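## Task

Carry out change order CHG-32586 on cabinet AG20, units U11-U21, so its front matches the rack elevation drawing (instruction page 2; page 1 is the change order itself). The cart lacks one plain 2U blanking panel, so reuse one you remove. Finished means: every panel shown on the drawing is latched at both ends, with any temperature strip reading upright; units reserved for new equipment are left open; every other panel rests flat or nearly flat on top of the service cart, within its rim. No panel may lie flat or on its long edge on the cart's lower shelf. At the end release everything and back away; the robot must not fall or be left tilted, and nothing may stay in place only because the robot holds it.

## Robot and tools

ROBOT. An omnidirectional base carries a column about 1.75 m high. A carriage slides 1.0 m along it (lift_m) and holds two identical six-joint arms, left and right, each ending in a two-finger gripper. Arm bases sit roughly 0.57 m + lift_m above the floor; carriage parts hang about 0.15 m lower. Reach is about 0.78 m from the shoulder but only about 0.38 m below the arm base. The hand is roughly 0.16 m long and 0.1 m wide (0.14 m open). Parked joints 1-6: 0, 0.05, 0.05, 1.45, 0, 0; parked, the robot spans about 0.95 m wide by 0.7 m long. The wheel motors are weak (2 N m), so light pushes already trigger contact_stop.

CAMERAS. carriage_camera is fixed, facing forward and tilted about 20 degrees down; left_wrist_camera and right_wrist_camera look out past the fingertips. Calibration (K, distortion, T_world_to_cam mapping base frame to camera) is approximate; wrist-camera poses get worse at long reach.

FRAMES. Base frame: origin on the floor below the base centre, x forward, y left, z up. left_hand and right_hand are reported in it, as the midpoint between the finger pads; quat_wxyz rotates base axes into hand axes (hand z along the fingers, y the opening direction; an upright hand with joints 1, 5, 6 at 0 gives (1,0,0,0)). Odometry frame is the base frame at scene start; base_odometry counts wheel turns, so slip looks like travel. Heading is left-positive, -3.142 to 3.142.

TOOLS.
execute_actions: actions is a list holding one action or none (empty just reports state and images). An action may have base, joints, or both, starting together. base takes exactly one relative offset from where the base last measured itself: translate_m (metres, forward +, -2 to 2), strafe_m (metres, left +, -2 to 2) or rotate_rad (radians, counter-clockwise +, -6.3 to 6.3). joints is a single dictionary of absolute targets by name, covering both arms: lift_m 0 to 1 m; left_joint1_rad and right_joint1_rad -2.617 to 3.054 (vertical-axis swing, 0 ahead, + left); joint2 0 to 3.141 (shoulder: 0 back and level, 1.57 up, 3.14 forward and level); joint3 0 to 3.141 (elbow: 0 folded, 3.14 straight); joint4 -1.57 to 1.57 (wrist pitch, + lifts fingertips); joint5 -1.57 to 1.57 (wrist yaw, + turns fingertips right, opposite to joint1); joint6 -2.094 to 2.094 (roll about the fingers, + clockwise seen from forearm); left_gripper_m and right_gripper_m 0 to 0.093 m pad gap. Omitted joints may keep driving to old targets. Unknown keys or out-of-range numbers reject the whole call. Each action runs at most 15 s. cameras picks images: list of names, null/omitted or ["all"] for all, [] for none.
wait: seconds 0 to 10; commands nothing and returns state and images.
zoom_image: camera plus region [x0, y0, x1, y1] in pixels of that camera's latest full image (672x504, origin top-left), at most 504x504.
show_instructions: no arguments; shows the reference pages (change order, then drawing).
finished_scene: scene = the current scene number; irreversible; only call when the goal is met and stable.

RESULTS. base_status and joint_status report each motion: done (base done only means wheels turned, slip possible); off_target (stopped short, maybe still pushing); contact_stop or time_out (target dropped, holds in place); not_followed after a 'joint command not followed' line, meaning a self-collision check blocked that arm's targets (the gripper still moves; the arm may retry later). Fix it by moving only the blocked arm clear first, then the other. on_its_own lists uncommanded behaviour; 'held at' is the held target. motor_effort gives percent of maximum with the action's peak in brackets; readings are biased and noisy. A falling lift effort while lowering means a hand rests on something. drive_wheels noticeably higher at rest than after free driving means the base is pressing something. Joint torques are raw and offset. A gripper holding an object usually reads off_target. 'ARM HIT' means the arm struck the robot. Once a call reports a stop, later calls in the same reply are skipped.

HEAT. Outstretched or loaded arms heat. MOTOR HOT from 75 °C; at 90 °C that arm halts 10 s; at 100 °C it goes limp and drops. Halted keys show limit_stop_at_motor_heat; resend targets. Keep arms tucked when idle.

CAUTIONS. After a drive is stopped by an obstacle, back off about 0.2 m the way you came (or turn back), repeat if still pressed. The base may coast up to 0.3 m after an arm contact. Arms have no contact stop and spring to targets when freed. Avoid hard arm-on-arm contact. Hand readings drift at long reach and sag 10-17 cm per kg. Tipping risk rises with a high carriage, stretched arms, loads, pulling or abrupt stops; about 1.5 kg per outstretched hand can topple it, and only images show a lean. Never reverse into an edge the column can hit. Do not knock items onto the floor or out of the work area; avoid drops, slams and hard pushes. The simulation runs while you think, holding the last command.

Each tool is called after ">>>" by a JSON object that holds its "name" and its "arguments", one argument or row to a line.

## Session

>>> {"name": "show_instructions", "arguments": {

}}

>>> {"name": "execute_actions", "arguments": {
  "actions": []
}}

Reference images for this scene: change order, rack elevation.

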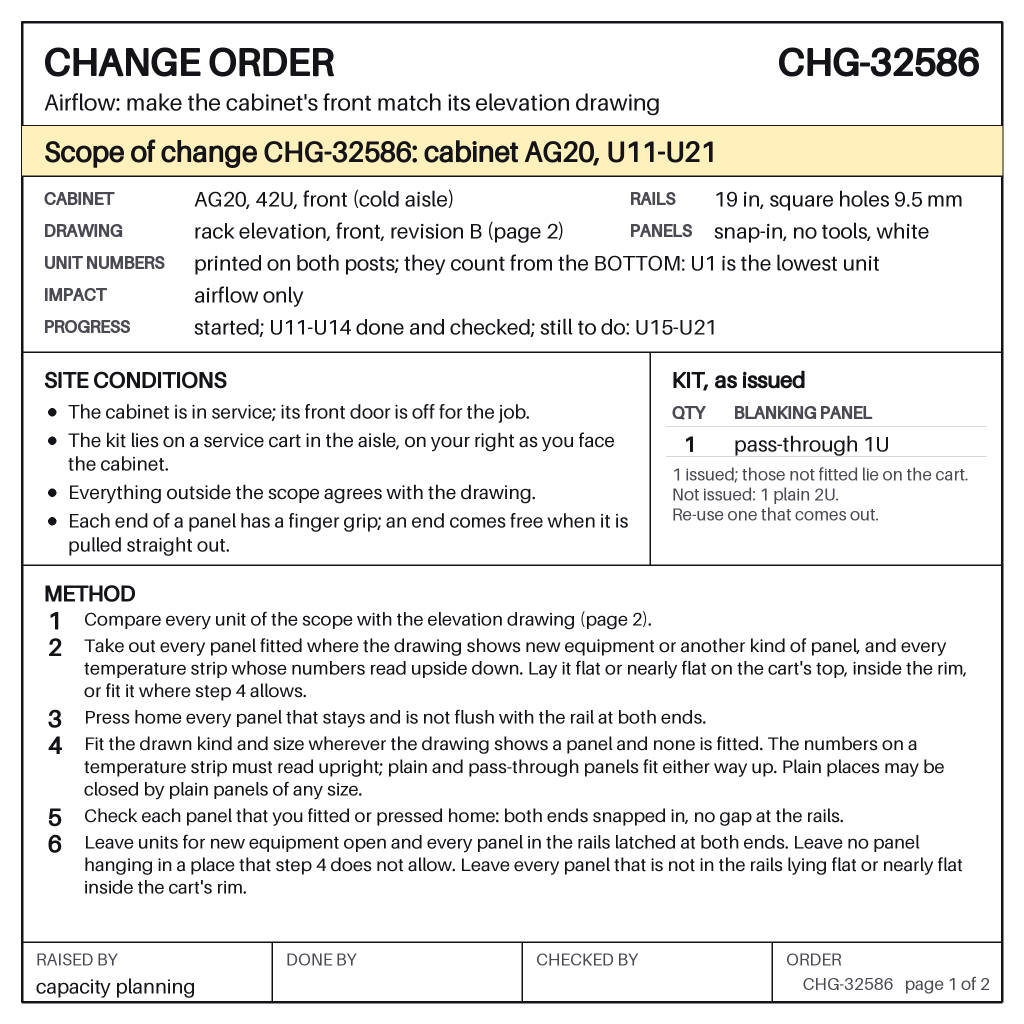

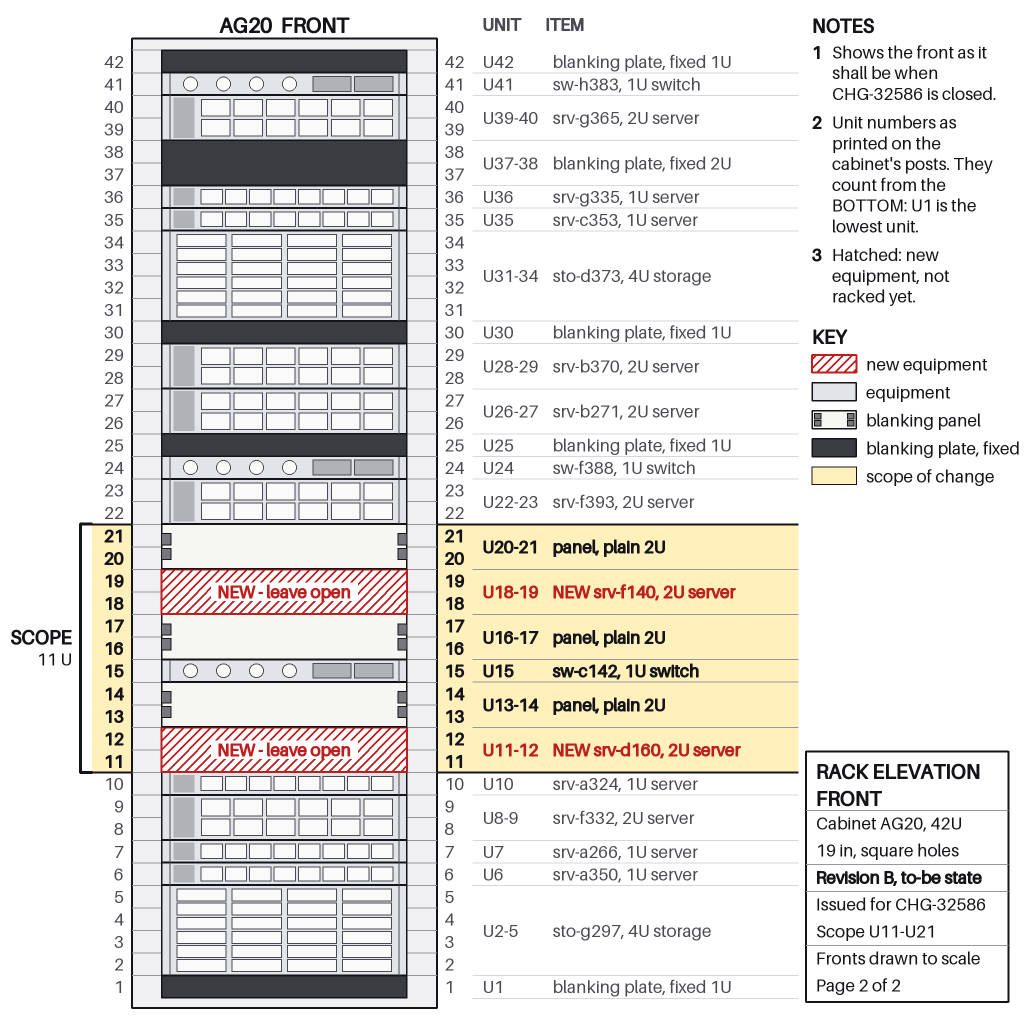

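Scene clock: 0.00 s.
Joint torques (N m, as the arm reports them, + toward a larger angle): no reading
base_odometry: x=+0.000 y=+0.000 heading=+0.000 (m, m, rad; odometry frame)
base_status: not commanded
joint_positions: lift_m=+0.303 left_joint1_rad=+0.033 left_joint2_rad=+0.060 left_joint3_rad=+0.056 left_joint4_rad=+1.473 left_joint5_rad=+0.017 left_joint6_rad=-0.060 left_gripper_m=+0.094 right_joint1_rad=-0.014 right_joint2_rad=+0.058 right_joint3_rad=+0.026 right_joint4_rad=+1.407 right_joint5_rad=-0.020 right_joint6_rad=-0.057 right_gripper_m=+0.095
joint_status: not commanded
motor_effort: lift_m=+13 drive_wheels=-6 (%)
left_hand: x=+0.3065 y=+0.3109 z=+1.3345 quat_wxyz=(+0.999, +0.006, +0.051, -0.014) (m; base frame)
right_hand: x=+0.3305 y=-0.3102 z=+1.3239 quat_wxyz=(+0.995, -0.012, +0.097, -0.034) (m; base frame)
pictures: carriage_camera, left_wrist_camera, right_wrist_camera
camera_calibration (this result's frames):
carriage_camera: T_world_to_cam=[[-0.00697402, -0.999829, -0.0171229, 0.0218497], [-0.287929, 0.018406, -0.957475, 1.3082], [0.957626, -0.00174726, -0.288008, 0.206136], [0, 0, 0, 1]] pos_world=[0.179421, -0.00187265, 1.31232]
left_wrist_camera: T_world_to_cam=[[-0.0678477, -0.997225, -0.0306342, 0.364768], [0.771438, -0.0329653, -0.63545, 0.639311], [0.632677, -0.0667462, 0.771534, -1.08409], [0, 0, 0, 1]] pos_world=[0.21744, 0.312472, 1.25384]
right_wrist_camera: T_world_to_cam=[[-0.0395525, -0.998811, 0.0285117, -0.334875], [0.66404, -0.0475959, -0.74618, 0.7585], [0.74665, -0.0105804, 0.665133, -1.007], [0, 0, 0, 1]] pos_world=[0.234956, -0.309029, 1.24531]
Images, in order (width x height): carriage_camera 672x504, left_wrist_camera 672x504, right_wrist_camera 672x504.

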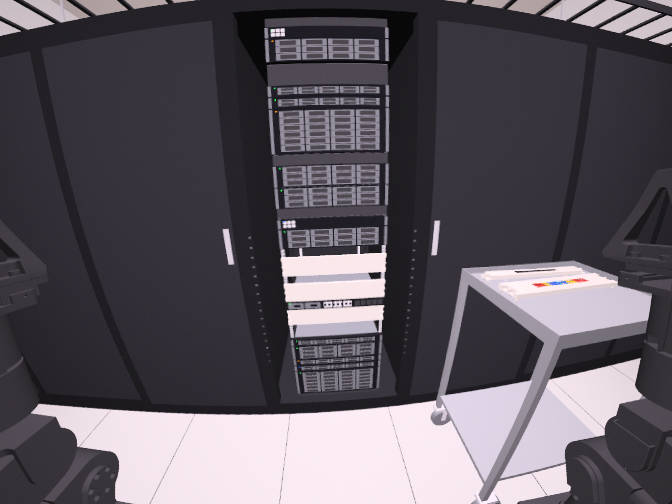

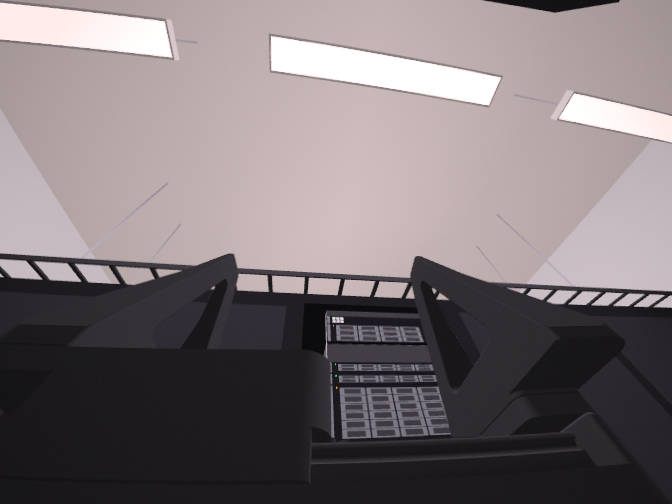

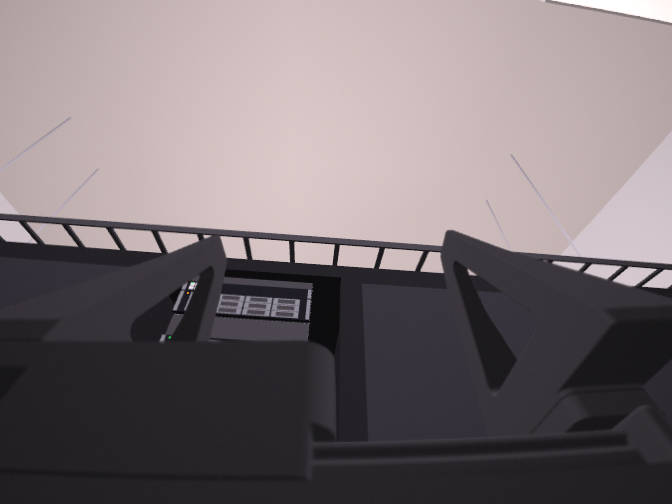

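>>> {"name": "zoom_image", "arguments": {
  "camera": "carriage_camera",
  "region": [260, 210, 410, 350]
}}

Region (260, 210, 410, 350) of carriage_camera's 672x504 image, scaled by 3.360, with more detail than that image has; it fills the top 470 rows of this view, and the rest is white.

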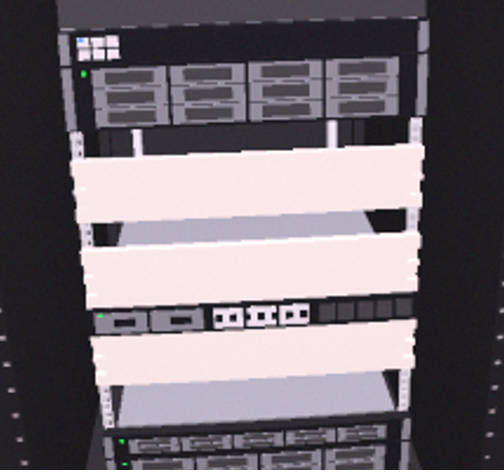

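>>> {"name": "execute_actions", "arguments": {
  "actions": [
    {"base":{"rotate_rad":0.048},"joints":{"lift_m":0.05,"left_joint1_rad":-0.265,"left_joint2_rad":1.385,"left_joint3_rad":0.83,"left_joint4_rad":0.6,"left_joint5_rad":-0.285,"left_joint6_rad":1.57,"left_gripper_m":0.016,"right_joint1_rad":0.275,"right_joint2_rad":1.43,"right_joint3_rad":0.82,"right_joint4_rad":0.6,"right_joint5_rad":0.295,"right_joint6_rad":-1.58,"right_gripper_m":0.016}}
  ],
  "cameras": []
}}

>>> {"name": "execute_actions", "arguments": {
  "actions": [
    {"base":{"translate_m":0.33}}
  ]
}}

Scene clock: 9.57 s.
Joint torques (N m, as the arm reports them, + toward a larger angle): left_arm=[-0.58 -5.55  8.48  2.02 -0.14  0.01] | right_arm=[ 0.73 -6.83  8.49  1.93  0.23  0.06]
base_odometry: x=+0.000 y=+0.000 heading=+0.047 (m, m, rad; odometry frame)
base_status: done
joint_positions: lift_m=+0.050 left_joint1_rad=-0.258 left_joint2_rad=+1.390 left_joint3_rad=+0.802 left_joint4_rad=+0.580 left_joint5_rad=-0.275 left_joint6_rad=+1.565 left_gripper_m=+0.016 right_joint1_rad=+0.265 right_joint2_rad=+1.425 right_joint3_rad=+0.805 right_joint4_rad=+0.598 right_joint5_rad=+0.285 right_joint6_rad=-1.575 right_gripper_m=+0.016
joint_status: all done
motor_effort: lift_m=+13(11) drive_wheels=+14(22) (%)
left_hand: x=+0.7258 y=+0.2435 z=+0.9347 quat_wxyz=(+0.495, +0.496, +0.507, +0.501) (m; base frame)
right_hand: x=+0.7313 y=-0.2406 z=+0.9252 quat_wxyz=(+0.487, -0.503, +0.508, -0.502) (m; base frame)
pictures: none
No camera images: the call's "cameras" was empty. Leave "cameras" out to get every camera's image.

Scene clock: 12.23 s.
Joint torques (N m, as the arm reports them, + toward a larger angle): left_arm=[-0.63 -5.6   8.44  2.   -0.14  0.01] | right_arm=[ 0.85 -6.87  8.27  1.97  0.2   0.06]
base_odometry: x=+0.330 y=+0.016 heading=+0.048 (m, m, rad; odometry frame)
base_status: done
joint_positions: lift_m=+0.050 left_joint1_rad=-0.258 left_joint2_rad=+1.390 left_joint3_rad=+0.802 left_joint4_rad=+0.585 left_joint5_rad=-0.275 left_joint6_rad=+1.565 left_gripper_m=+0.016 right_joint1_rad=+0.265 right_joint2_rad=+1.425 right_joint3_rad=+0.805 right_joint4_rad=+0.602 right_joint5_rad=+0.286 right_joint6_rad=-1.575 right_gripper_m=+0.016
joint_status: not commanded
motor_effort: lift_m=+12(12) drive_wheels=-9(45) (%)
left_hand: x=+0.7258 y=+0.2435 z=+0.9357 quat_wxyz=(+0.496, +0.495, +0.506, +0.502) (m; base frame)
right_hand: x=+0.7313 y=-0.2407 z=+0.9263 quat_wxyz=(+0.488, -0.501, +0.507, -0.503) (m; base frame)
pictures: carriage_camera, left_wrist_camera, right_wrist_camera
camera_calibration (this result's frames):
carriage_camera: T_world_to_cam=[[-0.00697402, -0.999829, -0.0171229, 0.0175276], [-0.287929, 0.018406, -0.957475, 1.06653], [0.957626, -0.00174726, -0.288008, 0.133439], [0, 0, 0, 1]] pos_world=[0.179421, -0.00187265, 1.0599]
left_wrist_camera: T_world_to_cam=[[-0.0262838, -0.0423228, -0.998758, 0.956988], [-0.566976, 0.823492, -0.0199751, 0.247168], [0.823315, 0.565747, -0.0456405, -0.573939], [0, 0, 0, 1]] pos_world=[0.637824, 0.161665, 0.934542]
right_wrist_camera: T_world_to_cam=[[0.0194355, -0.0182366, 0.999645, -0.944927], [-0.620912, -0.783877, -0.00222832, 0.272366], [0.783639, -0.620648, -0.0265584, -0.57423], [0, 0, 0, 1]] pos_world=[0.63747, -0.160126, 0.929947]
Images, in order (width x height): carriage_camera 672x504, left_wrist_camera 672x504, right_wrist_camera 672x504.

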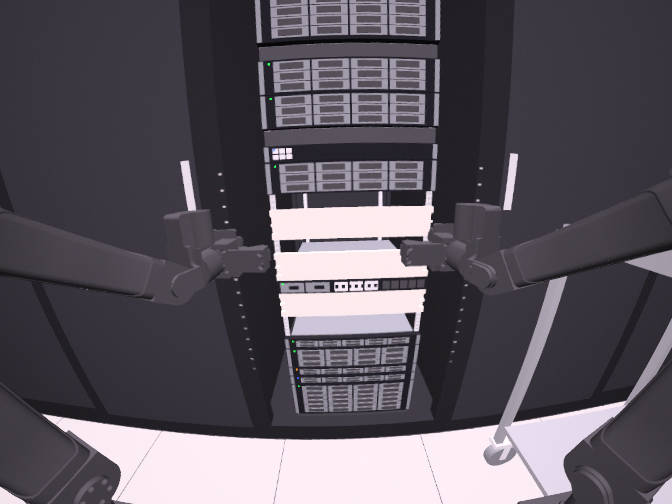

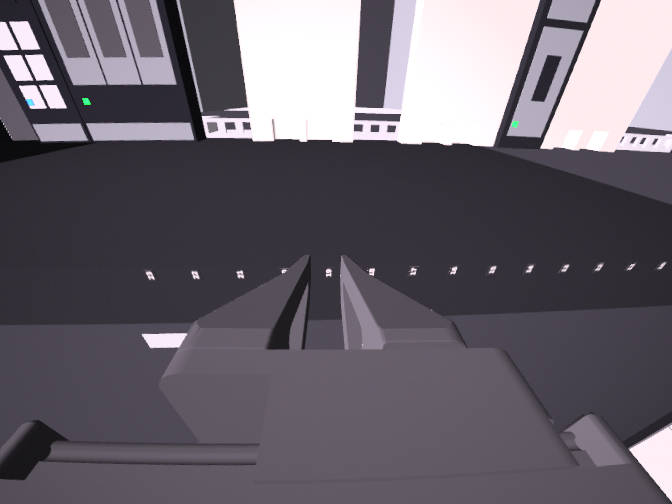

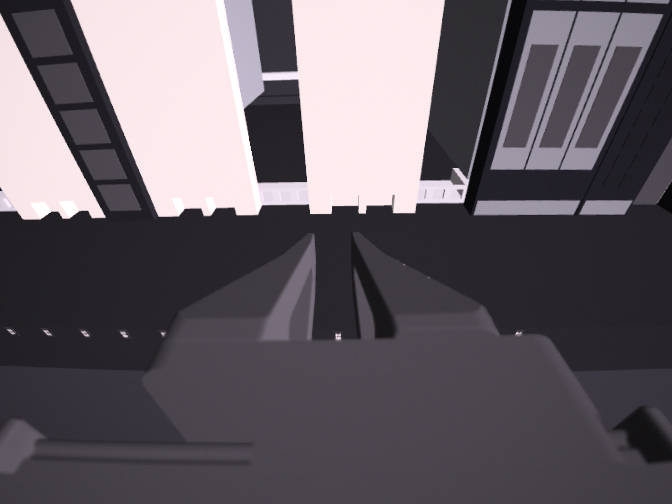

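>>> {"name": "execute_actions", "arguments": {
  "actions": [
    {"base":{"strafe_m":-0.047},"joints":{"lift_m":0.069}}
  ],
  "cameras": []
}}

>>> {"name": "execute_actions", "arguments": {
  "actions": [
    {"base":{"translate_m":0.1}}
  ]
}}

Scene clock: 17.30 s.
Joint torques (N m, as the arm reports them, + toward a larger angle): left_arm=[-0.63 -5.6   8.    1.9  -0.11 -0.01] | right_arm=[ 0.67 -6.91  7.89  1.85  0.2   0.07]
base_odometry: x=+0.332 y=-0.031 heading=+0.049 (m, m, rad; odometry frame)
base_status: done
joint_positions: lift_m=+0.069 left_joint1_rad=-0.258 left_joint2_rad=+1.390 left_joint3_rad=+0.810 left_joint4_rad=+0.593 left_joint5_rad=-0.277 left_joint6_rad=+1.565 left_gripper_m=+0.016 right_joint1_rad=+0.267 right_joint2_rad=+1.425 right_joint3_rad=+0.812 right_joint4_rad=+0.610 right_joint5_rad=+0.287 right_joint6_rad=-1.575 right_gripper_m=+0.016
joint_status: all done
motor_effort: lift_m=+17(20) drive_wheels=-1(38) (%)
left_hand: x=+0.7265 y=+0.2437 z=+0.9602 quat_wxyz=(+0.501, +0.489, +0.504, +0.506) (m; base frame)
right_hand: x=+0.7318 y=-0.2397 z=+0.9494 quat_wxyz=(+0.493, -0.497, +0.505, -0.505) (m; base frame)
pictures: none
No camera images: the call's "cameras" was empty. Leave "cameras" out to get every camera's image.

Scene clock: 18.93 s.
Joint torques (N m, as the arm reports them, + toward a larger angle): left_arm=[-0.56 -5.51  8.01  1.89 -0.11 -0.01] | right_arm=[ 0.71 -6.84  7.88  1.85  0.17  0.07]
base_odometry: x=+0.432 y=-0.026 heading=+0.048 (m, m, rad; odometry frame)
base_status: done
joint_positions: lift_m=+0.069 left_joint1_rad=-0.258 left_joint2_rad=+1.390 left_joint3_rad=+0.810 left_joint4_rad=+0.593 left_joint5_rad=-0.277 left_joint6_rad=+1.565 left_gripper_m=+0.016 right_joint1_rad=+0.267 right_joint2_rad=+1.425 right_joint3_rad=+0.812 right_joint4_rad=+0.608 right_joint5_rad=+0.287 right_joint6_rad=-1.575 right_gripper_m=+0.016
joint_status: not commanded
motor_effort: lift_m=+17(15) drive_wheels=-7(37) (%)
left_hand: x=+0.7265 y=+0.2437 z=+0.9600 quat_wxyz=(+0.501, +0.490, +0.504, +0.506) (m; base frame)
right_hand: x=+0.7318 y=-0.2397 z=+0.9491 quat_wxyz=(+0.492, -0.497, +0.505, -0.505) (m; base frame)
pictures: carriage_camera, left_wrist_camera, right_wrist_camera
camera_calibration (this result's frames):
carriage_camera: T_world_to_cam=[[-0.00697402, -0.999829, -0.0171229, 0.017842], [-0.287929, 0.018406, -0.957475, 1.08411], [0.957626, -0.00174726, -0.288008, 0.138728], [0, 0, 0, 1]] pos_world=[0.179421, -0.00187265, 1.07827]
left_wrist_camera: T_world_to_cam=[[-0.0103589, -0.0465456, -0.998862, 0.970825], [-0.56813, 0.8223, -0.0324261, 0.260988], [0.822874, 0.567148, -0.0349621, -0.583735], [0, 0, 0, 1]] pos_world=[0.638672, 0.161641, 0.957774]
right_wrist_camera: T_world_to_cam=[[0.00731217, -0.021516, 0.999742, -0.959808], [-0.619926, -0.784563, -0.0123509, 0.282201], [0.784626, -0.619676, -0.0190752, -0.580938], [0, 0, 0, 1]] pos_world=[0.637781, -0.15924, 0.951964]
Images, in order (width x height): carriage_camera 672x504, left_wrist_camera 672x504, right_wrist_camera 672x504.

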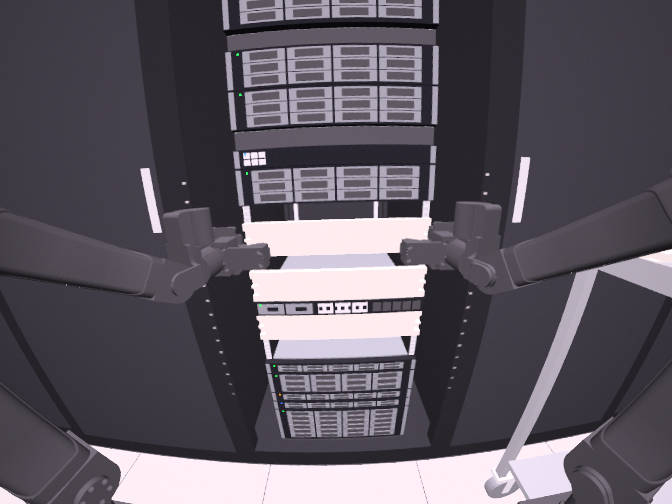

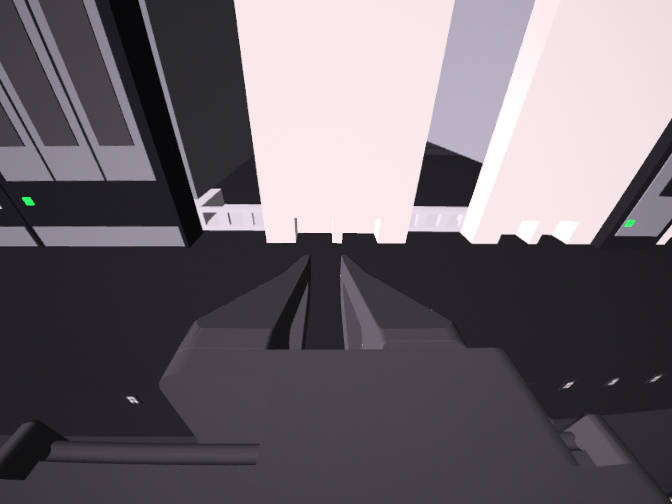

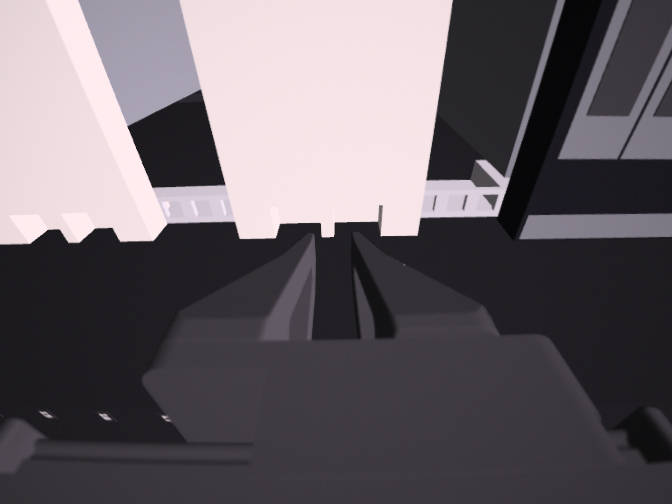

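>>> {"name": "execute_actions", "arguments": {
  "actions": [
    {"base":{"translate_m":0.015},"joints":{"lift_m":0.0595,"right_joint2_rad":1.393,"right_joint1_rad":0.247}}
  ],
  "cameras": ["left_wrist_camera","right_wrist_camera"]
}}

Scene clock: 28.43 s.
Joint torques (N m, as the arm reports them, + toward a larger angle): left_arm=[-0.58 -5.58  8.03  1.94 -0.12 -0.02] | right_arm=[-0.59 -8.41  8.07  1.93  0.19  0.08]
base_odometry: x=+0.447 y=-0.026 heading=+0.047 (m, m, rad; odometry frame)
base_status: done
joint_positions: lift_m=+0.060 left_joint1_rad=-0.258 left_joint2_rad=+1.390 left_joint3_rad=+0.810 left_joint4_rad=+0.589 left_joint5_rad=-0.277 left_joint6_rad=+1.565 left_gripper_m=+0.016 right_joint1_rad=+0.257 right_joint2_rad=+1.411 right_joint3_rad=+0.812 right_joint4_rad=+0.607 right_joint5_rad=+0.287 right_joint6_rad=-1.575 right_gripper_m=+0.016
joint_status: all done
motor_effort: lift_m=+12(11) drive_wheels=-7(45) (%)
left_hand: x=+0.7265 y=+0.2436 z=+0.9503 quat_wxyz=(+0.500, +0.491, +0.504, +0.505) (m; base frame)
right_hand: x=+0.7302 y=-0.2450 z=+0.9461 quat_wxyz=(+0.494, -0.491, +0.505, -0.510) (m; base frame)
pictures: left_wrist_camera, right_wrist_camera
camera_calibration (this result's frames):
left_wrist_camera: T_world_to_cam=[[-0.0136759, -0.0456745, -0.998863, 0.963367], [-0.568233, 0.822327, -0.0298222, 0.258346], [0.822754, 0.567179, -0.0371998, -0.581791], [0, 0, 0, 1]] pos_world=[0.638647, 0.161536, 0.948333]
right_wrist_camera: T_world_to_cam=[[-0.00509121, -0.024787, 0.99968, -0.948522], [-0.628059, -0.777841, -0.0224851, 0.294153], [0.778149, -0.627972, -0.0116075, -0.587413], [0, 0, 0, 1]] pos_world=[0.637011, -0.163586, 0.948014]
Images, in order (width x height): left_wrist_camera 672x504, right_wrist_camera 672x504.

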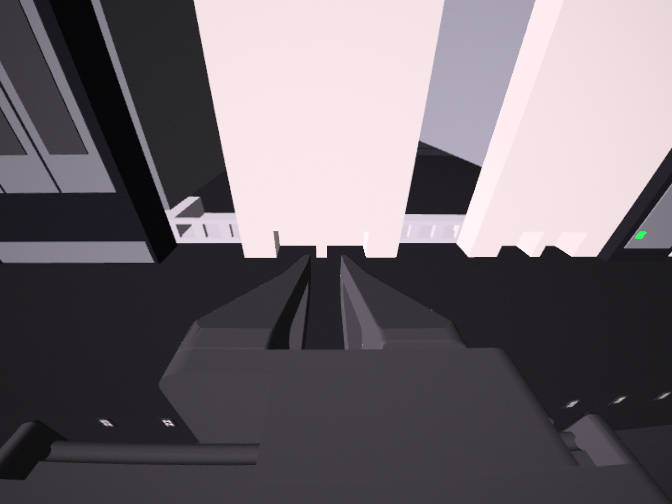

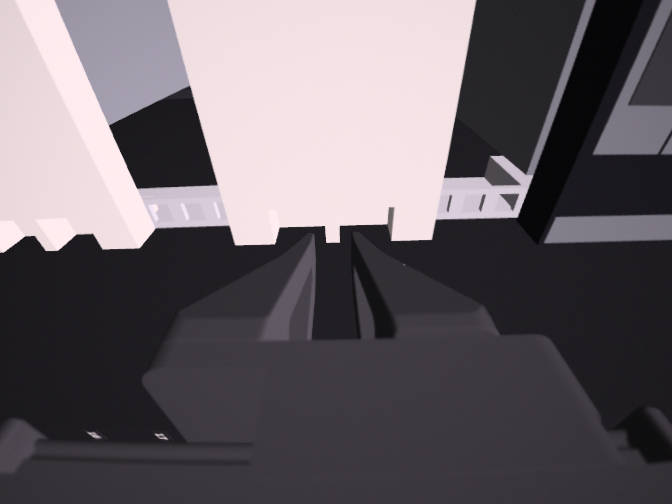

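>>> {"name": "execute_actions", "arguments": {
  "actions": [
    {"base":{"translate_m":0.021}}
  ],
  "cameras": []
}}

>>> {"name": "execute_actions", "arguments": {
  "actions": [
    {"joints":{"left_joint2_rad":1.41,"left_joint3_rad":0.858,"left_gripper_m":0.012,"right_gripper_m":0.012}}
  ],
  "cameras": ["left_wrist_camera","right_wrist_camera"]
}}

Scene clock: 31.93 s.
Joint torques (N m, as the arm reports them, + toward a larger angle): left_arm=[-0.6  -5.64  7.97  1.93 -0.1  -0.01] | right_arm=[-0.37 -7.79  7.89  2.03  0.22  0.07]
base_odometry: x=+0.468 y=-0.025 heading=+0.047 (m, m, rad; odometry frame)
base_status: done
joint_positions: lift_m=+0.060 left_joint1_rad=-0.258 left_joint2_rad=+1.390 left_joint3_rad=+0.810 left_joint4_rad=+0.589 left_joint5_rad=-0.277 left_joint6_rad=+1.565 left_gripper_m=+0.016 right_joint1_rad=+0.257 right_joint2_rad=+1.403 right_joint3_rad=+0.812 right_joint4_rad=+0.592 right_joint5_rad=+0.286 right_joint6_rad=-1.575 right_gripper_m=+0.016
joint_status: not commanded
motor_effort: lift_m=+11(12) drive_wheels=+16(42) (%)
left_hand: x=+0.7265 y=+0.2436 z=+0.9503 quat_wxyz=(+0.500, +0.491, +0.504, +0.505) (m; base frame)
right_hand: x=+0.7288 y=-0.2452 z=+0.9459 quat_wxyz=(+0.492, -0.493, +0.506, -0.508) (m; base frame)
pictures: none
No camera images: the call's "cameras" was empty. Leave "cameras" out to get every camera's image.

Scene clock: 32.40 s.
Joint torques (N m, as the arm reports them, + toward a larger angle): left_arm=[-0.56 -4.46  8.59  1.94 -0.12  0.  ] | right_arm=[-0.42 -7.69  7.68  2.02  0.24  0.07]
base_odometry: x=+0.468 y=-0.025 heading=+0.047 (m, m, rad; odometry frame)
base_status: not commanded
joint_positions: lift_m=+0.060 left_joint1_rad=-0.258 left_joint2_rad=+1.399 left_joint3_rad=+0.829 left_joint4_rad=+0.588 left_joint5_rad=-0.277 left_joint6_rad=+1.565 left_gripper_m=+0.012 right_joint1_rad=+0.257 right_joint2_rad=+1.403 right_joint3_rad=+0.812 right_joint4_rad=+0.598 right_joint5_rad=+0.286 right_joint6_rad=-1.575 right_gripper_m=+0.012
joint_status: all done
motor_effort: lift_m=+10(13) drive_wheels=+14(15) (%)
left_hand: x=+0.7295 y=+0.2428 z=+0.9553 quat_wxyz=(+0.502, +0.488, +0.503, +0.507) (m; base frame)
right_hand: x=+0.7288 y=-0.2452 z=+0.9473 quat_wxyz=(+0.494, -0.492, +0.505, -0.509) (m; base frame)
pictures: left_wrist_camera, right_wrist_camera
camera_calibration (this result's frames):
left_wrist_camera: T_world_to_cam=[[-0.00520955, -0.047532, -0.998856, 0.962596], [-0.567958, 0.822263, -0.0361664, 0.266725], [0.823041, 0.56712, -0.0312798, -0.589476], [0, 0, 0, 1]] pos_world=[0.641666, 0.160739, 0.952702]
right_wrist_camera: T_world_to_cam=[[-0.00395849, -0.0244939, 0.999692, -0.950574], [-0.627192, -0.778566, -0.0215595, 0.291539], [0.778854, -0.627085, -0.0122804, -0.586119], [0, 0, 0, 1]] pos_world=[0.63559, -0.163847, 0.949369]
Images, in order (width x height): left_wrist_camera 672x504, right_wrist_camera 672x504.

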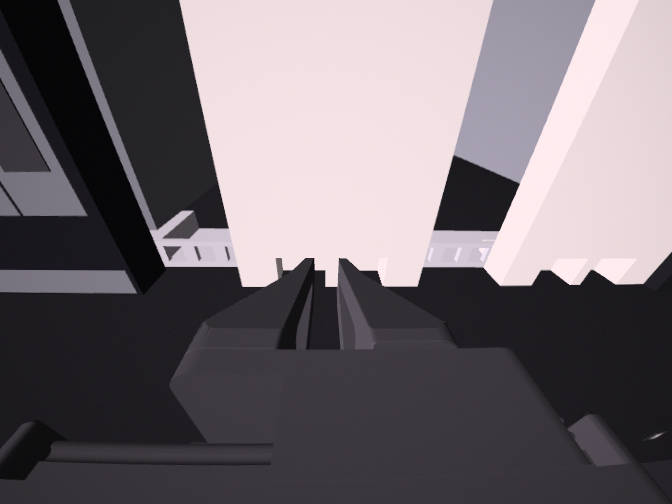

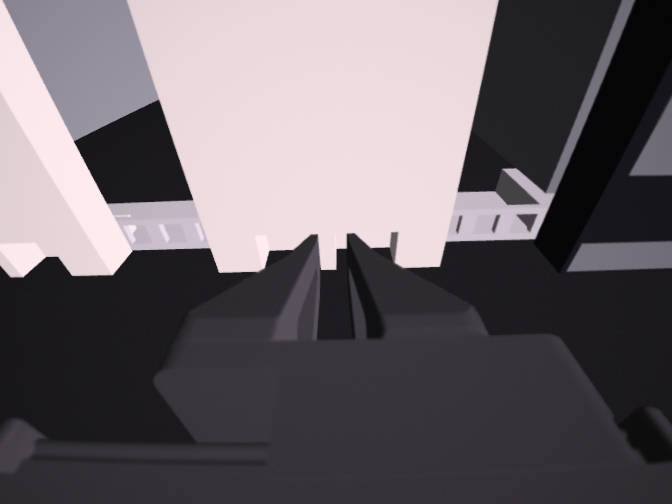

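Both in; both slightly high. Lower lift a touch and close.

>>> {"name": "execute_actions", "arguments": {
  "actions": [
    {"joints":{"lift_m":0.057,"left_gripper_m":0.0,"right_gripper_m":0.0,"right_joint2_rad":1.405,"left_joint3_rad":0.85}}
  ],
  "cameras": ["left_wrist_camera","right_wrist_camera"]
}}

>>> {"name": "execute_actions", "arguments": {
  "actions": [
    {"base":{"translate_m":-0.03}}
  ],
  "cameras": ["left_wrist_camera","right_wrist_camera"]
}}

Scene clock: 35.00 s.
Joint torques (N m, as the arm reports them, + toward a larger angle): left_arm=[-0.59 -4.52  8.05  1.97 -0.11  0.  ] | right_arm=[-0.44 -6.67  8.11  1.97  0.19  0.12]
base_odometry: x=+0.468 y=-0.025 heading=+0.047 (m, m, rad; odometry frame)
base_status: not commanded
joint_positions: lift_m=+0.057 left_joint1_rad=-0.258 left_joint2_rad=+1.399 left_joint3_rad=+0.829 left_joint4_rad=+0.585 left_joint5_rad=-0.277 left_joint6_rad=+1.565 left_gripper_m=+0.005 right_joint1_rad=+0.257 right_joint2_rad=+1.403 right_joint3_rad=+0.812 right_joint4_rad=+0.600 right_joint5_rad=+0.286 right_joint6_rad=-1.578 right_gripper_m=+0.005
joint_status: left_gripper_m off_target (ended at +0.005, target +0.000); right_gripper_m off_target (ended at +0.005, target +0.000); the others done
motor_effort: lift_m=+10(11) drive_wheels=+14(15) (%)
left_hand: x=+0.7295 y=+0.2428 z=+0.9522 quat_wxyz=(+0.501, +0.489, +0.503, +0.506) (m; base frame)
right_hand: x=+0.7288 y=-0.2452 z=+0.9455 quat_wxyz=(+0.494, -0.492, +0.504, -0.511) (m; base frame)
pictures: left_wrist_camera, right_wrist_camera
camera_calibration (this result's frames):
left_wrist_camera: T_world_to_cam=[[-0.00815679, -0.0467535, -0.998873, 0.961452], [-0.568061, 0.82229, -0.0338495, 0.264485], [0.822946, 0.567145, -0.0332661, -0.587627], [0, 0, 0, 1]] pos_world=[0.641671, 0.160738, 0.949773]
right_wrist_camera: T_world_to_cam=[[-0.00608203, -0.0220253, 0.999739, -0.946618], [-0.627165, -0.778605, -0.0209689, 0.290908], [0.778863, -0.627128, -0.00907798, -0.589184], [0, 0, 0, 1]] pos_world=[0.635583, -0.163841, 0.947122]
Images, in order (width x height): left_wrist_camera 672x504, right_wrist_camera 672x504.

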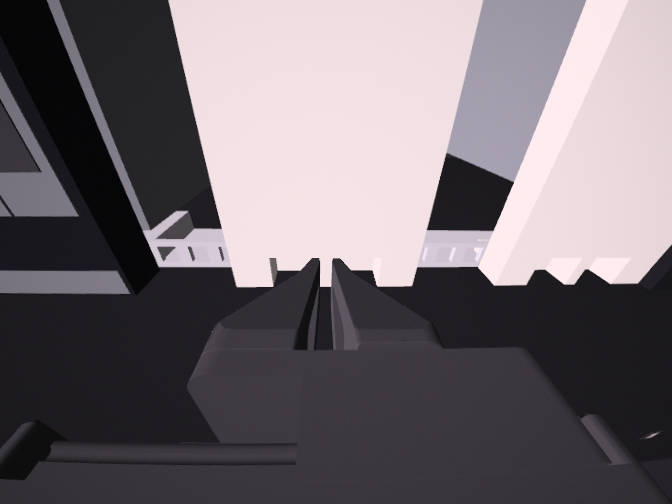

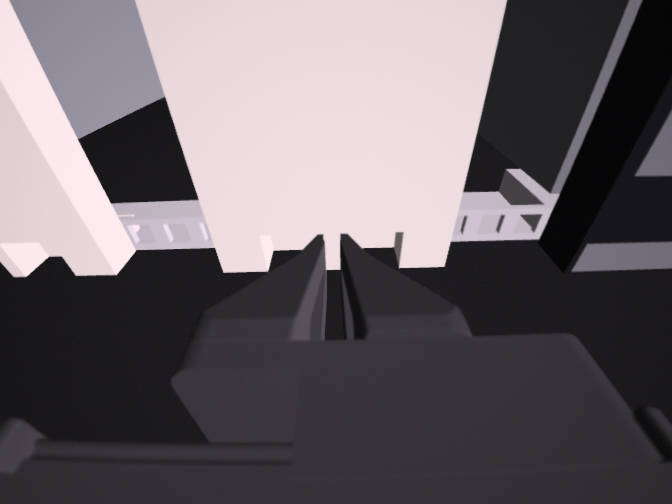

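Scene clock: 36.10 s.
Joint torques (N m, as the arm reports them, + toward a larger angle): left_arm=[-0.58 -6.03  7.32  1.94 -0.06 -0.01] | right_arm=[-0.5  -7.08  7.69  2.03  0.2   0.16]
base_odometry: x=+0.438 y=-0.026 heading=+0.047 (m, m, rad; odometry frame)
base_status: done
joint_positions: lift_m=+0.057 left_joint1_rad=-0.258 left_joint2_rad=+1.417 left_joint3_rad=+0.840 left_joint4_rad=+0.588 left_joint5_rad=-0.280 left_joint6_rad=+1.565 left_gripper_m=+0.005 right_joint1_rad=+0.256 right_joint2_rad=+1.406 right_joint3_rad=+0.814 right_joint4_rad=+0.592 right_joint5_rad=+0.287 right_joint6_rad=-1.579 right_gripper_m=+0.005
joint_status: not commanded
motor_effort: lift_m=+12(14) drive_wheels=+10(50) (%)
left_hand: x=+0.7335 y=+0.2424 z=+0.9499 quat_wxyz=(+0.499, +0.490, +0.505, +0.506) (m; base frame)
right_hand: x=+0.7296 y=-0.2455 z=+0.9432 quat_wxyz=(+0.490, -0.494, +0.506, -0.510) (m; base frame)
pictures: left_wrist_camera, right_wrist_camera
camera_calibration (this result's frames):
left_wrist_camera: T_world_to_cam=[[-0.0124296, -0.0456606, -0.99888, 0.962048], [-0.571023, 0.820371, -0.0303952, 0.266382], [0.82084, 0.570006, -0.0362701, -0.587135], [0, 0, 0, 1]] pos_world=[0.646012, 0.160066, 0.947772]
right_wrist_camera: T_world_to_cam=[[0.00277671, -0.0185611, 0.999824, -0.950005], [-0.628505, -0.777702, -0.0126921, 0.28456], [0.7778, -0.628359, -0.0138252, -0.585066], [0, 0, 0, 1]] pos_world=[0.63655, -0.163962, 0.945361]
Images, in order (width x height): left_wrist_camera 672x504, right_wrist_camera 672x504.

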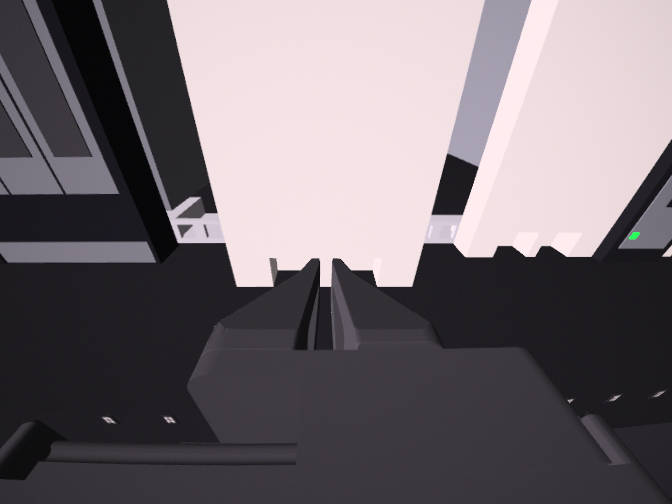

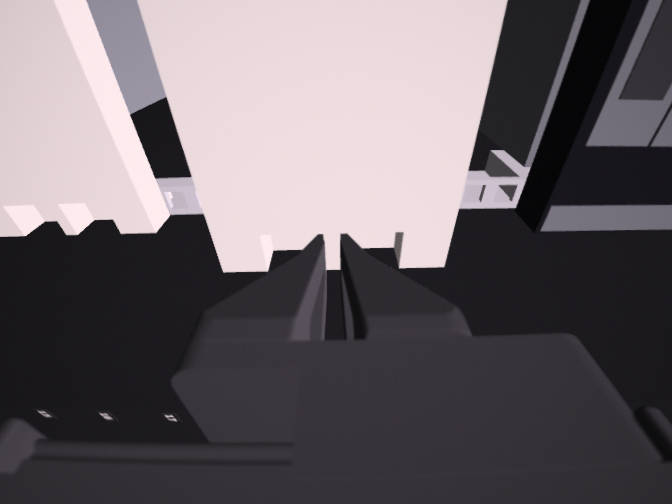

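>>> {"name": "execute_actions", "arguments": {
  "actions": [
    {"joints":{"lift_m":0.101}}
  ],
  "cameras": []
}}

>>> {"name": "execute_actions", "arguments": {
  "actions": [
    {"base":{"translate_m":0.012}}
  ],
  "cameras": ["left_wrist_camera","right_wrist_camera"]
}}

Scene clock: 38.37 s.
Joint torques (N m, as the arm reports them, + toward a larger angle): left_arm=[-0.61 -6.04  7.48  1.95 -0.07  0.  ] | right_arm=[-0.38 -7.02  7.77  2.09  0.17  0.11]
base_odometry: x=+0.438 y=-0.026 heading=+0.047 (m, m, rad; odometry frame)
base_status: not commanded
joint_positions: lift_m=+0.101 left_joint1_rad=-0.258 left_joint2_rad=+1.417 left_joint3_rad=+0.840 left_joint4_rad=+0.586 left_joint5_rad=-0.280 left_joint6_rad=+1.565 left_gripper_m=+0.005 right_joint1_rad=+0.256 right_joint2_rad=+1.406 right_joint3_rad=+0.814 right_joint4_rad=+0.590 right_joint5_rad=+0.288 right_joint6_rad=-1.579 right_gripper_m=+0.005
joint_status: all done
motor_effort: lift_m=+16(22) drive_wheels=+7(11) (%)
left_hand: x=+0.7335 y=+0.2423 z=+0.9925 quat_wxyz=(+0.499, +0.490, +0.505, +0.505) (m; base frame)
right_hand: x=+0.7296 y=-0.2456 z=+0.9860 quat_wxyz=(+0.489, -0.495, +0.506, -0.509) (m; base frame)
pictures: none
No camera images: the call's "cameras" was empty. Leave "cameras" out to get every camera's image.

Scene clock: 39.13 s.
Joint torques (N m, as the arm reports them, + toward a larger angle): left_arm=[-0.55 -5.95  7.36  2.01 -0.06  0.  ] | right_arm=[-0.37 -7.19  7.7   2.07  0.17  0.13]
base_odometry: x=+0.450 y=-0.026 heading=+0.047 (m, m, rad; odometry frame)
base_status: done
joint_positions: lift_m=+0.101 left_joint1_rad=-0.259 left_joint2_rad=+1.417 left_joint3_rad=+0.840 left_joint4_rad=+0.582 left_joint5_rad=-0.281 left_joint6_rad=+1.565 left_gripper_m=+0.005 right_joint1_rad=+0.256 right_joint2_rad=+1.406 right_joint3_rad=+0.814 right_joint4_rad=+0.589 right_joint5_rad=+0.288 right_joint6_rad=-1.580 right_gripper_m=+0.005
joint_status: not commanded
motor_effort: lift_m=+16(17) drive_wheels=+1(40) (%)
left_hand: x=+0.7335 y=+0.2421 z=+0.9914 quat_wxyz=(+0.497, +0.492, +0.506, +0.505) (m; base frame)
right_hand: x=+0.7296 y=-0.2457 z=+0.9858 quat_wxyz=(+0.489, -0.495, +0.506, -0.510) (m; base frame)
pictures: left_wrist_camera, right_wrist_camera
camera_calibration (this result's frames):
left_wrist_camera: T_world_to_cam=[[-0.0190787, -0.0439056, -0.998853, 1.00799], [-0.570895, 0.820638, -0.0251675, 0.262512], [0.820802, 0.56976, -0.0407222, -0.580928], [0, 0, 0, 1]] pos_world=[0.645924, 0.159819, 0.989788]
right_wrist_camera: T_world_to_cam=[[0.00536283, -0.0171254, 0.999839, -0.994134], [-0.629423, -0.776999, -0.0099325, 0.283065], [0.777044, -0.629269, -0.014946, -0.583162], [0, 0, 0, 1]] pos_world=[0.636642, -0.164049, 0.988069]
Images, in order (width x height): left_wrist_camera 672x504, right_wrist_camera 672x504.

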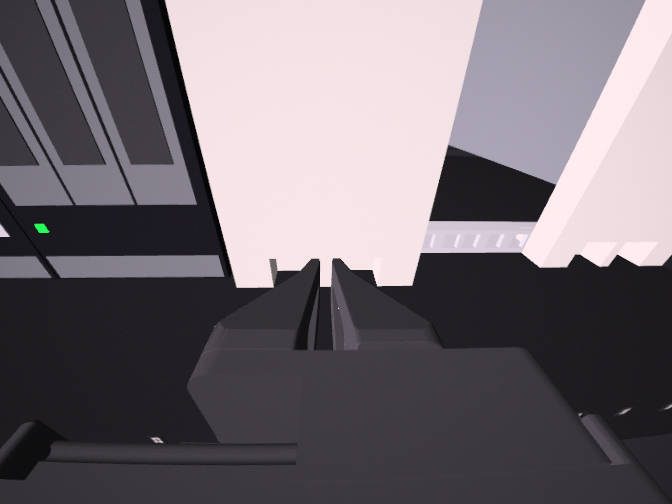

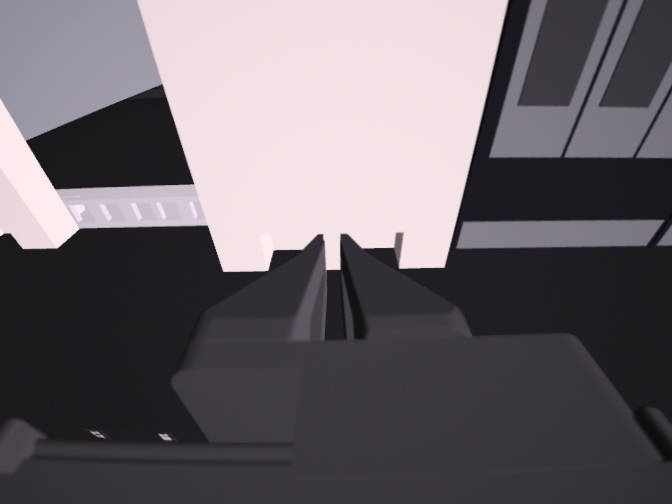

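>>> {"name": "execute_actions", "arguments": {
  "actions": [
    {"joints":{"lift_m":0.104,"left_joint4_rad":0.612,"right_joint4_rad":0.61}}
  ],
  "cameras": []
}}

>>> {"name": "execute_actions", "arguments": {
  "actions": [
    {"base":{"translate_m":0.008}}
  ],
  "cameras": ["left_wrist_camera","right_wrist_camera"]
}}

Scene clock: 41.83 s.
Joint torques (N m, as the arm reports them, + toward a larger angle): left_arm=[-0.6  -5.94  7.39  2.05 -0.06  0.  ] | right_arm=[-0.52 -7.05  7.59  2.09  0.17  0.11]
base_odometry: x=+0.450 y=-0.026 heading=+0.047 (m, m, rad; odometry frame)
base_status: not commanded
joint_positions: lift_m=+0.104 left_joint1_rad=-0.259 left_joint2_rad=+1.417 left_joint3_rad=+0.840 left_joint4_rad=+0.588 left_joint5_rad=-0.281 left_joint6_rad=+1.565 left_gripper_m=+0.005 right_joint1_rad=+0.256 right_joint2_rad=+1.406 right_joint3_rad=+0.814 right_joint4_rad=+0.596 right_joint5_rad=+0.289 right_joint6_rad=-1.580 right_gripper_m=+0.005
joint_status: all done
motor_effort: lift_m=+20(20) drive_wheels=+2(1) (%)
left_hand: x=+0.7335 y=+0.2421 z=+0.9959 quat_wxyz=(+0.499, +0.490, +0.505, +0.506) (m; base frame)
right_hand: x=+0.7296 y=-0.2457 z=+0.9902 quat_wxyz=(+0.490, -0.493, +0.505, -0.511) (m; base frame)
pictures: none
No camera images: the call's "cameras" was empty. Leave "cameras" out to get every camera's image.

Scene clock: 42.57 s.
Joint torques (N m, as the arm reports them, + toward a larger angle): left_arm=[-0.55 -5.96  7.4   2.03 -0.09 -0.01] | right_arm=[-0.42 -7.14  7.73  2.1   0.16  0.13]
base_odometry: x=+0.458 y=-0.026 heading=+0.047 (m, m, rad; odometry frame)
base_status: done
joint_positions: lift_m=+0.104 left_joint1_rad=-0.259 left_joint2_rad=+1.417 left_joint3_rad=+0.840 left_joint4_rad=+0.592 left_joint5_rad=-0.281 left_joint6_rad=+1.565 left_gripper_m=+0.005 right_joint1_rad=+0.256 right_joint2_rad=+1.406 right_joint3_rad=+0.814 right_joint4_rad=+0.595 right_joint5_rad=+0.289 right_joint6_rad=-1.580 right_gripper_m=+0.005
joint_status: not commanded
motor_effort: lift_m=+18(18) drive_wheels=-1(44) (%)
left_hand: x=+0.7335 y=+0.2421 z=+0.9968 quat_wxyz=(+0.500, +0.489, +0.504, +0.506) (m; base frame)
right_hand: x=+0.7296 y=-0.2458 z=+0.9901 quat_wxyz=(+0.490, -0.493, +0.505, -0.511) (m; base frame)
pictures: left_wrist_camera, right_wrist_camera
camera_calibration (this result's frames):
left_wrist_camera: T_world_to_cam=[[-0.00912453, -0.0469179, -0.998857, 1.00679], [-0.5706, 0.820551, -0.0333302, 0.270571], [0.821177, 0.569644, -0.0342585, -0.587385], [0, 0, 0, 1]] pos_world=[0.645922, 0.159819, 0.994538]
right_wrist_camera: T_world_to_cam=[[-0.000529454, -0.01791, 0.999839, -0.994398], [-0.629945, -0.776509, -0.0142431, 0.287773], [0.77664, -0.629851, -0.0108712, -0.587059], [0, 0, 0, 1]] pos_world=[0.636688, -0.164111, 0.991956]
Images, in order (width x height): left_wrist_camera 672x504, right_wrist_camera 672x504.

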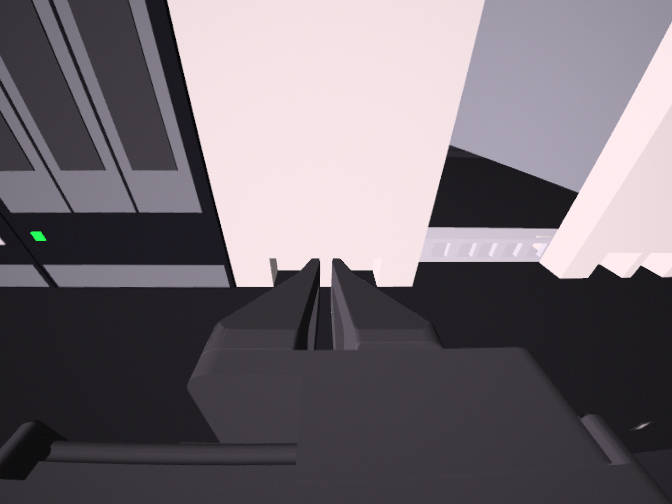

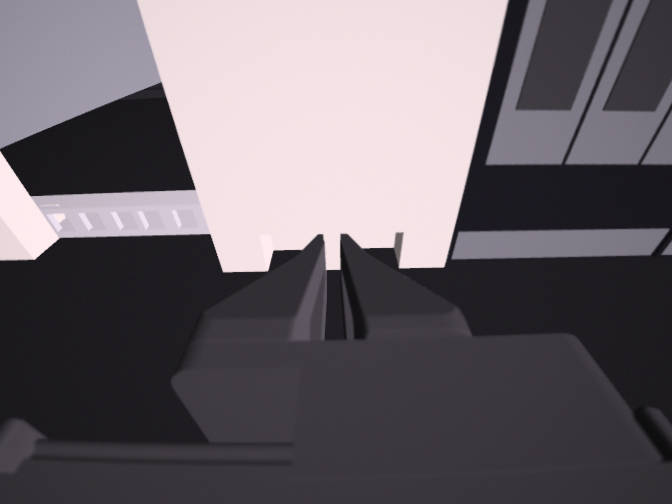

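Heights exact. Push with base (compliance pushes upward against the server).

>>> {"name": "execute_actions", "arguments": {
  "actions": [
    {"base":{"translate_m":0.014},"joints":{"right_joint2_rad":1.42,"right_joint3_rad":0.83}}
  ],
  "cameras": ["left_wrist_camera","right_wrist_camera"]
}}

Scene clock: 45.13 s.
Joint torques (N m, as the arm reports them, + toward a larger angle): left_arm=[ 0.04 -4.13  8.14  2.26  0.14  0.01] | right_arm=[-0.61 -5.09  8.67  2.3   0.13  0.12]
base_odometry: x=+0.471 y=-0.025 heading=+0.047 (m, m, rad; odometry frame)
base_status: done
joint_positions: lift_m=+0.104 left_joint1_rad=-0.266 left_joint2_rad=+1.394 left_joint3_rad=+0.829 left_joint4_rad=+0.568 left_joint5_rad=-0.301 left_joint6_rad=+1.565 left_gripper_m=+0.005 right_joint1_rad=+0.259 right_joint2_rad=+1.395 right_joint3_rad=+0.812 right_joint4_rad=+0.576 right_joint5_rad=+0.290 right_joint6_rad=-1.580 right_gripper_m=+0.005
joint_status: all done
motor_effort: lift_m=+18(17) drive_wheels=+43(54) (%)
left_hand: x=+0.7280 y=+0.2434 z=+0.9962 quat_wxyz=(+0.494, +0.489, +0.509, +0.508) (m; base frame)
right_hand: x=+0.7274 y=-0.2450 z=+0.9894 quat_wxyz=(+0.488, -0.497, +0.507, -0.509) (m; base frame)
pictures: left_wrist_camera, right_wrist_camera
camera_calibration (this result's frames):
left_wrist_camera: T_world_to_cam=[[-0.0192838, -0.0443928, -0.998828, 1.0129], [-0.580887, 0.813602, -0.0249456, 0.267221], [0.813756, 0.579725, -0.0414765, -0.573502], [0, 0, 0, 1]] pos_world=[0.641448, 0.160027, 0.994592]
right_wrist_camera: T_world_to_cam=[[0.0094661, -0.0152727, 0.999839, -1.00023], [-0.628266, -0.777976, -0.00593554, 0.277164], [0.777941, -0.628109, -0.0169597, -0.579293], [0, 0, 0, 1]] pos_world=[0.634257, -0.163509, 0.991886]
Images, in order (width x height): left_wrist_camera 672x504, right_wrist_camera 672x504.

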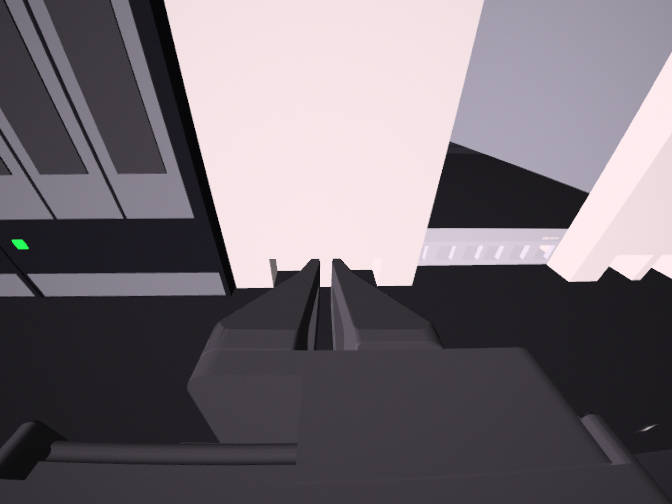

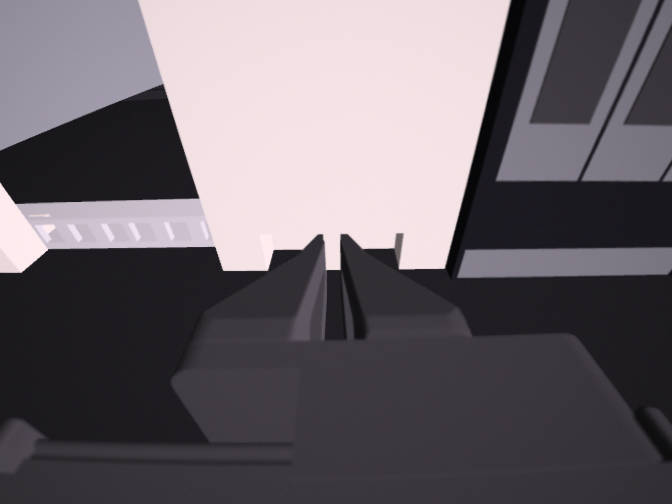

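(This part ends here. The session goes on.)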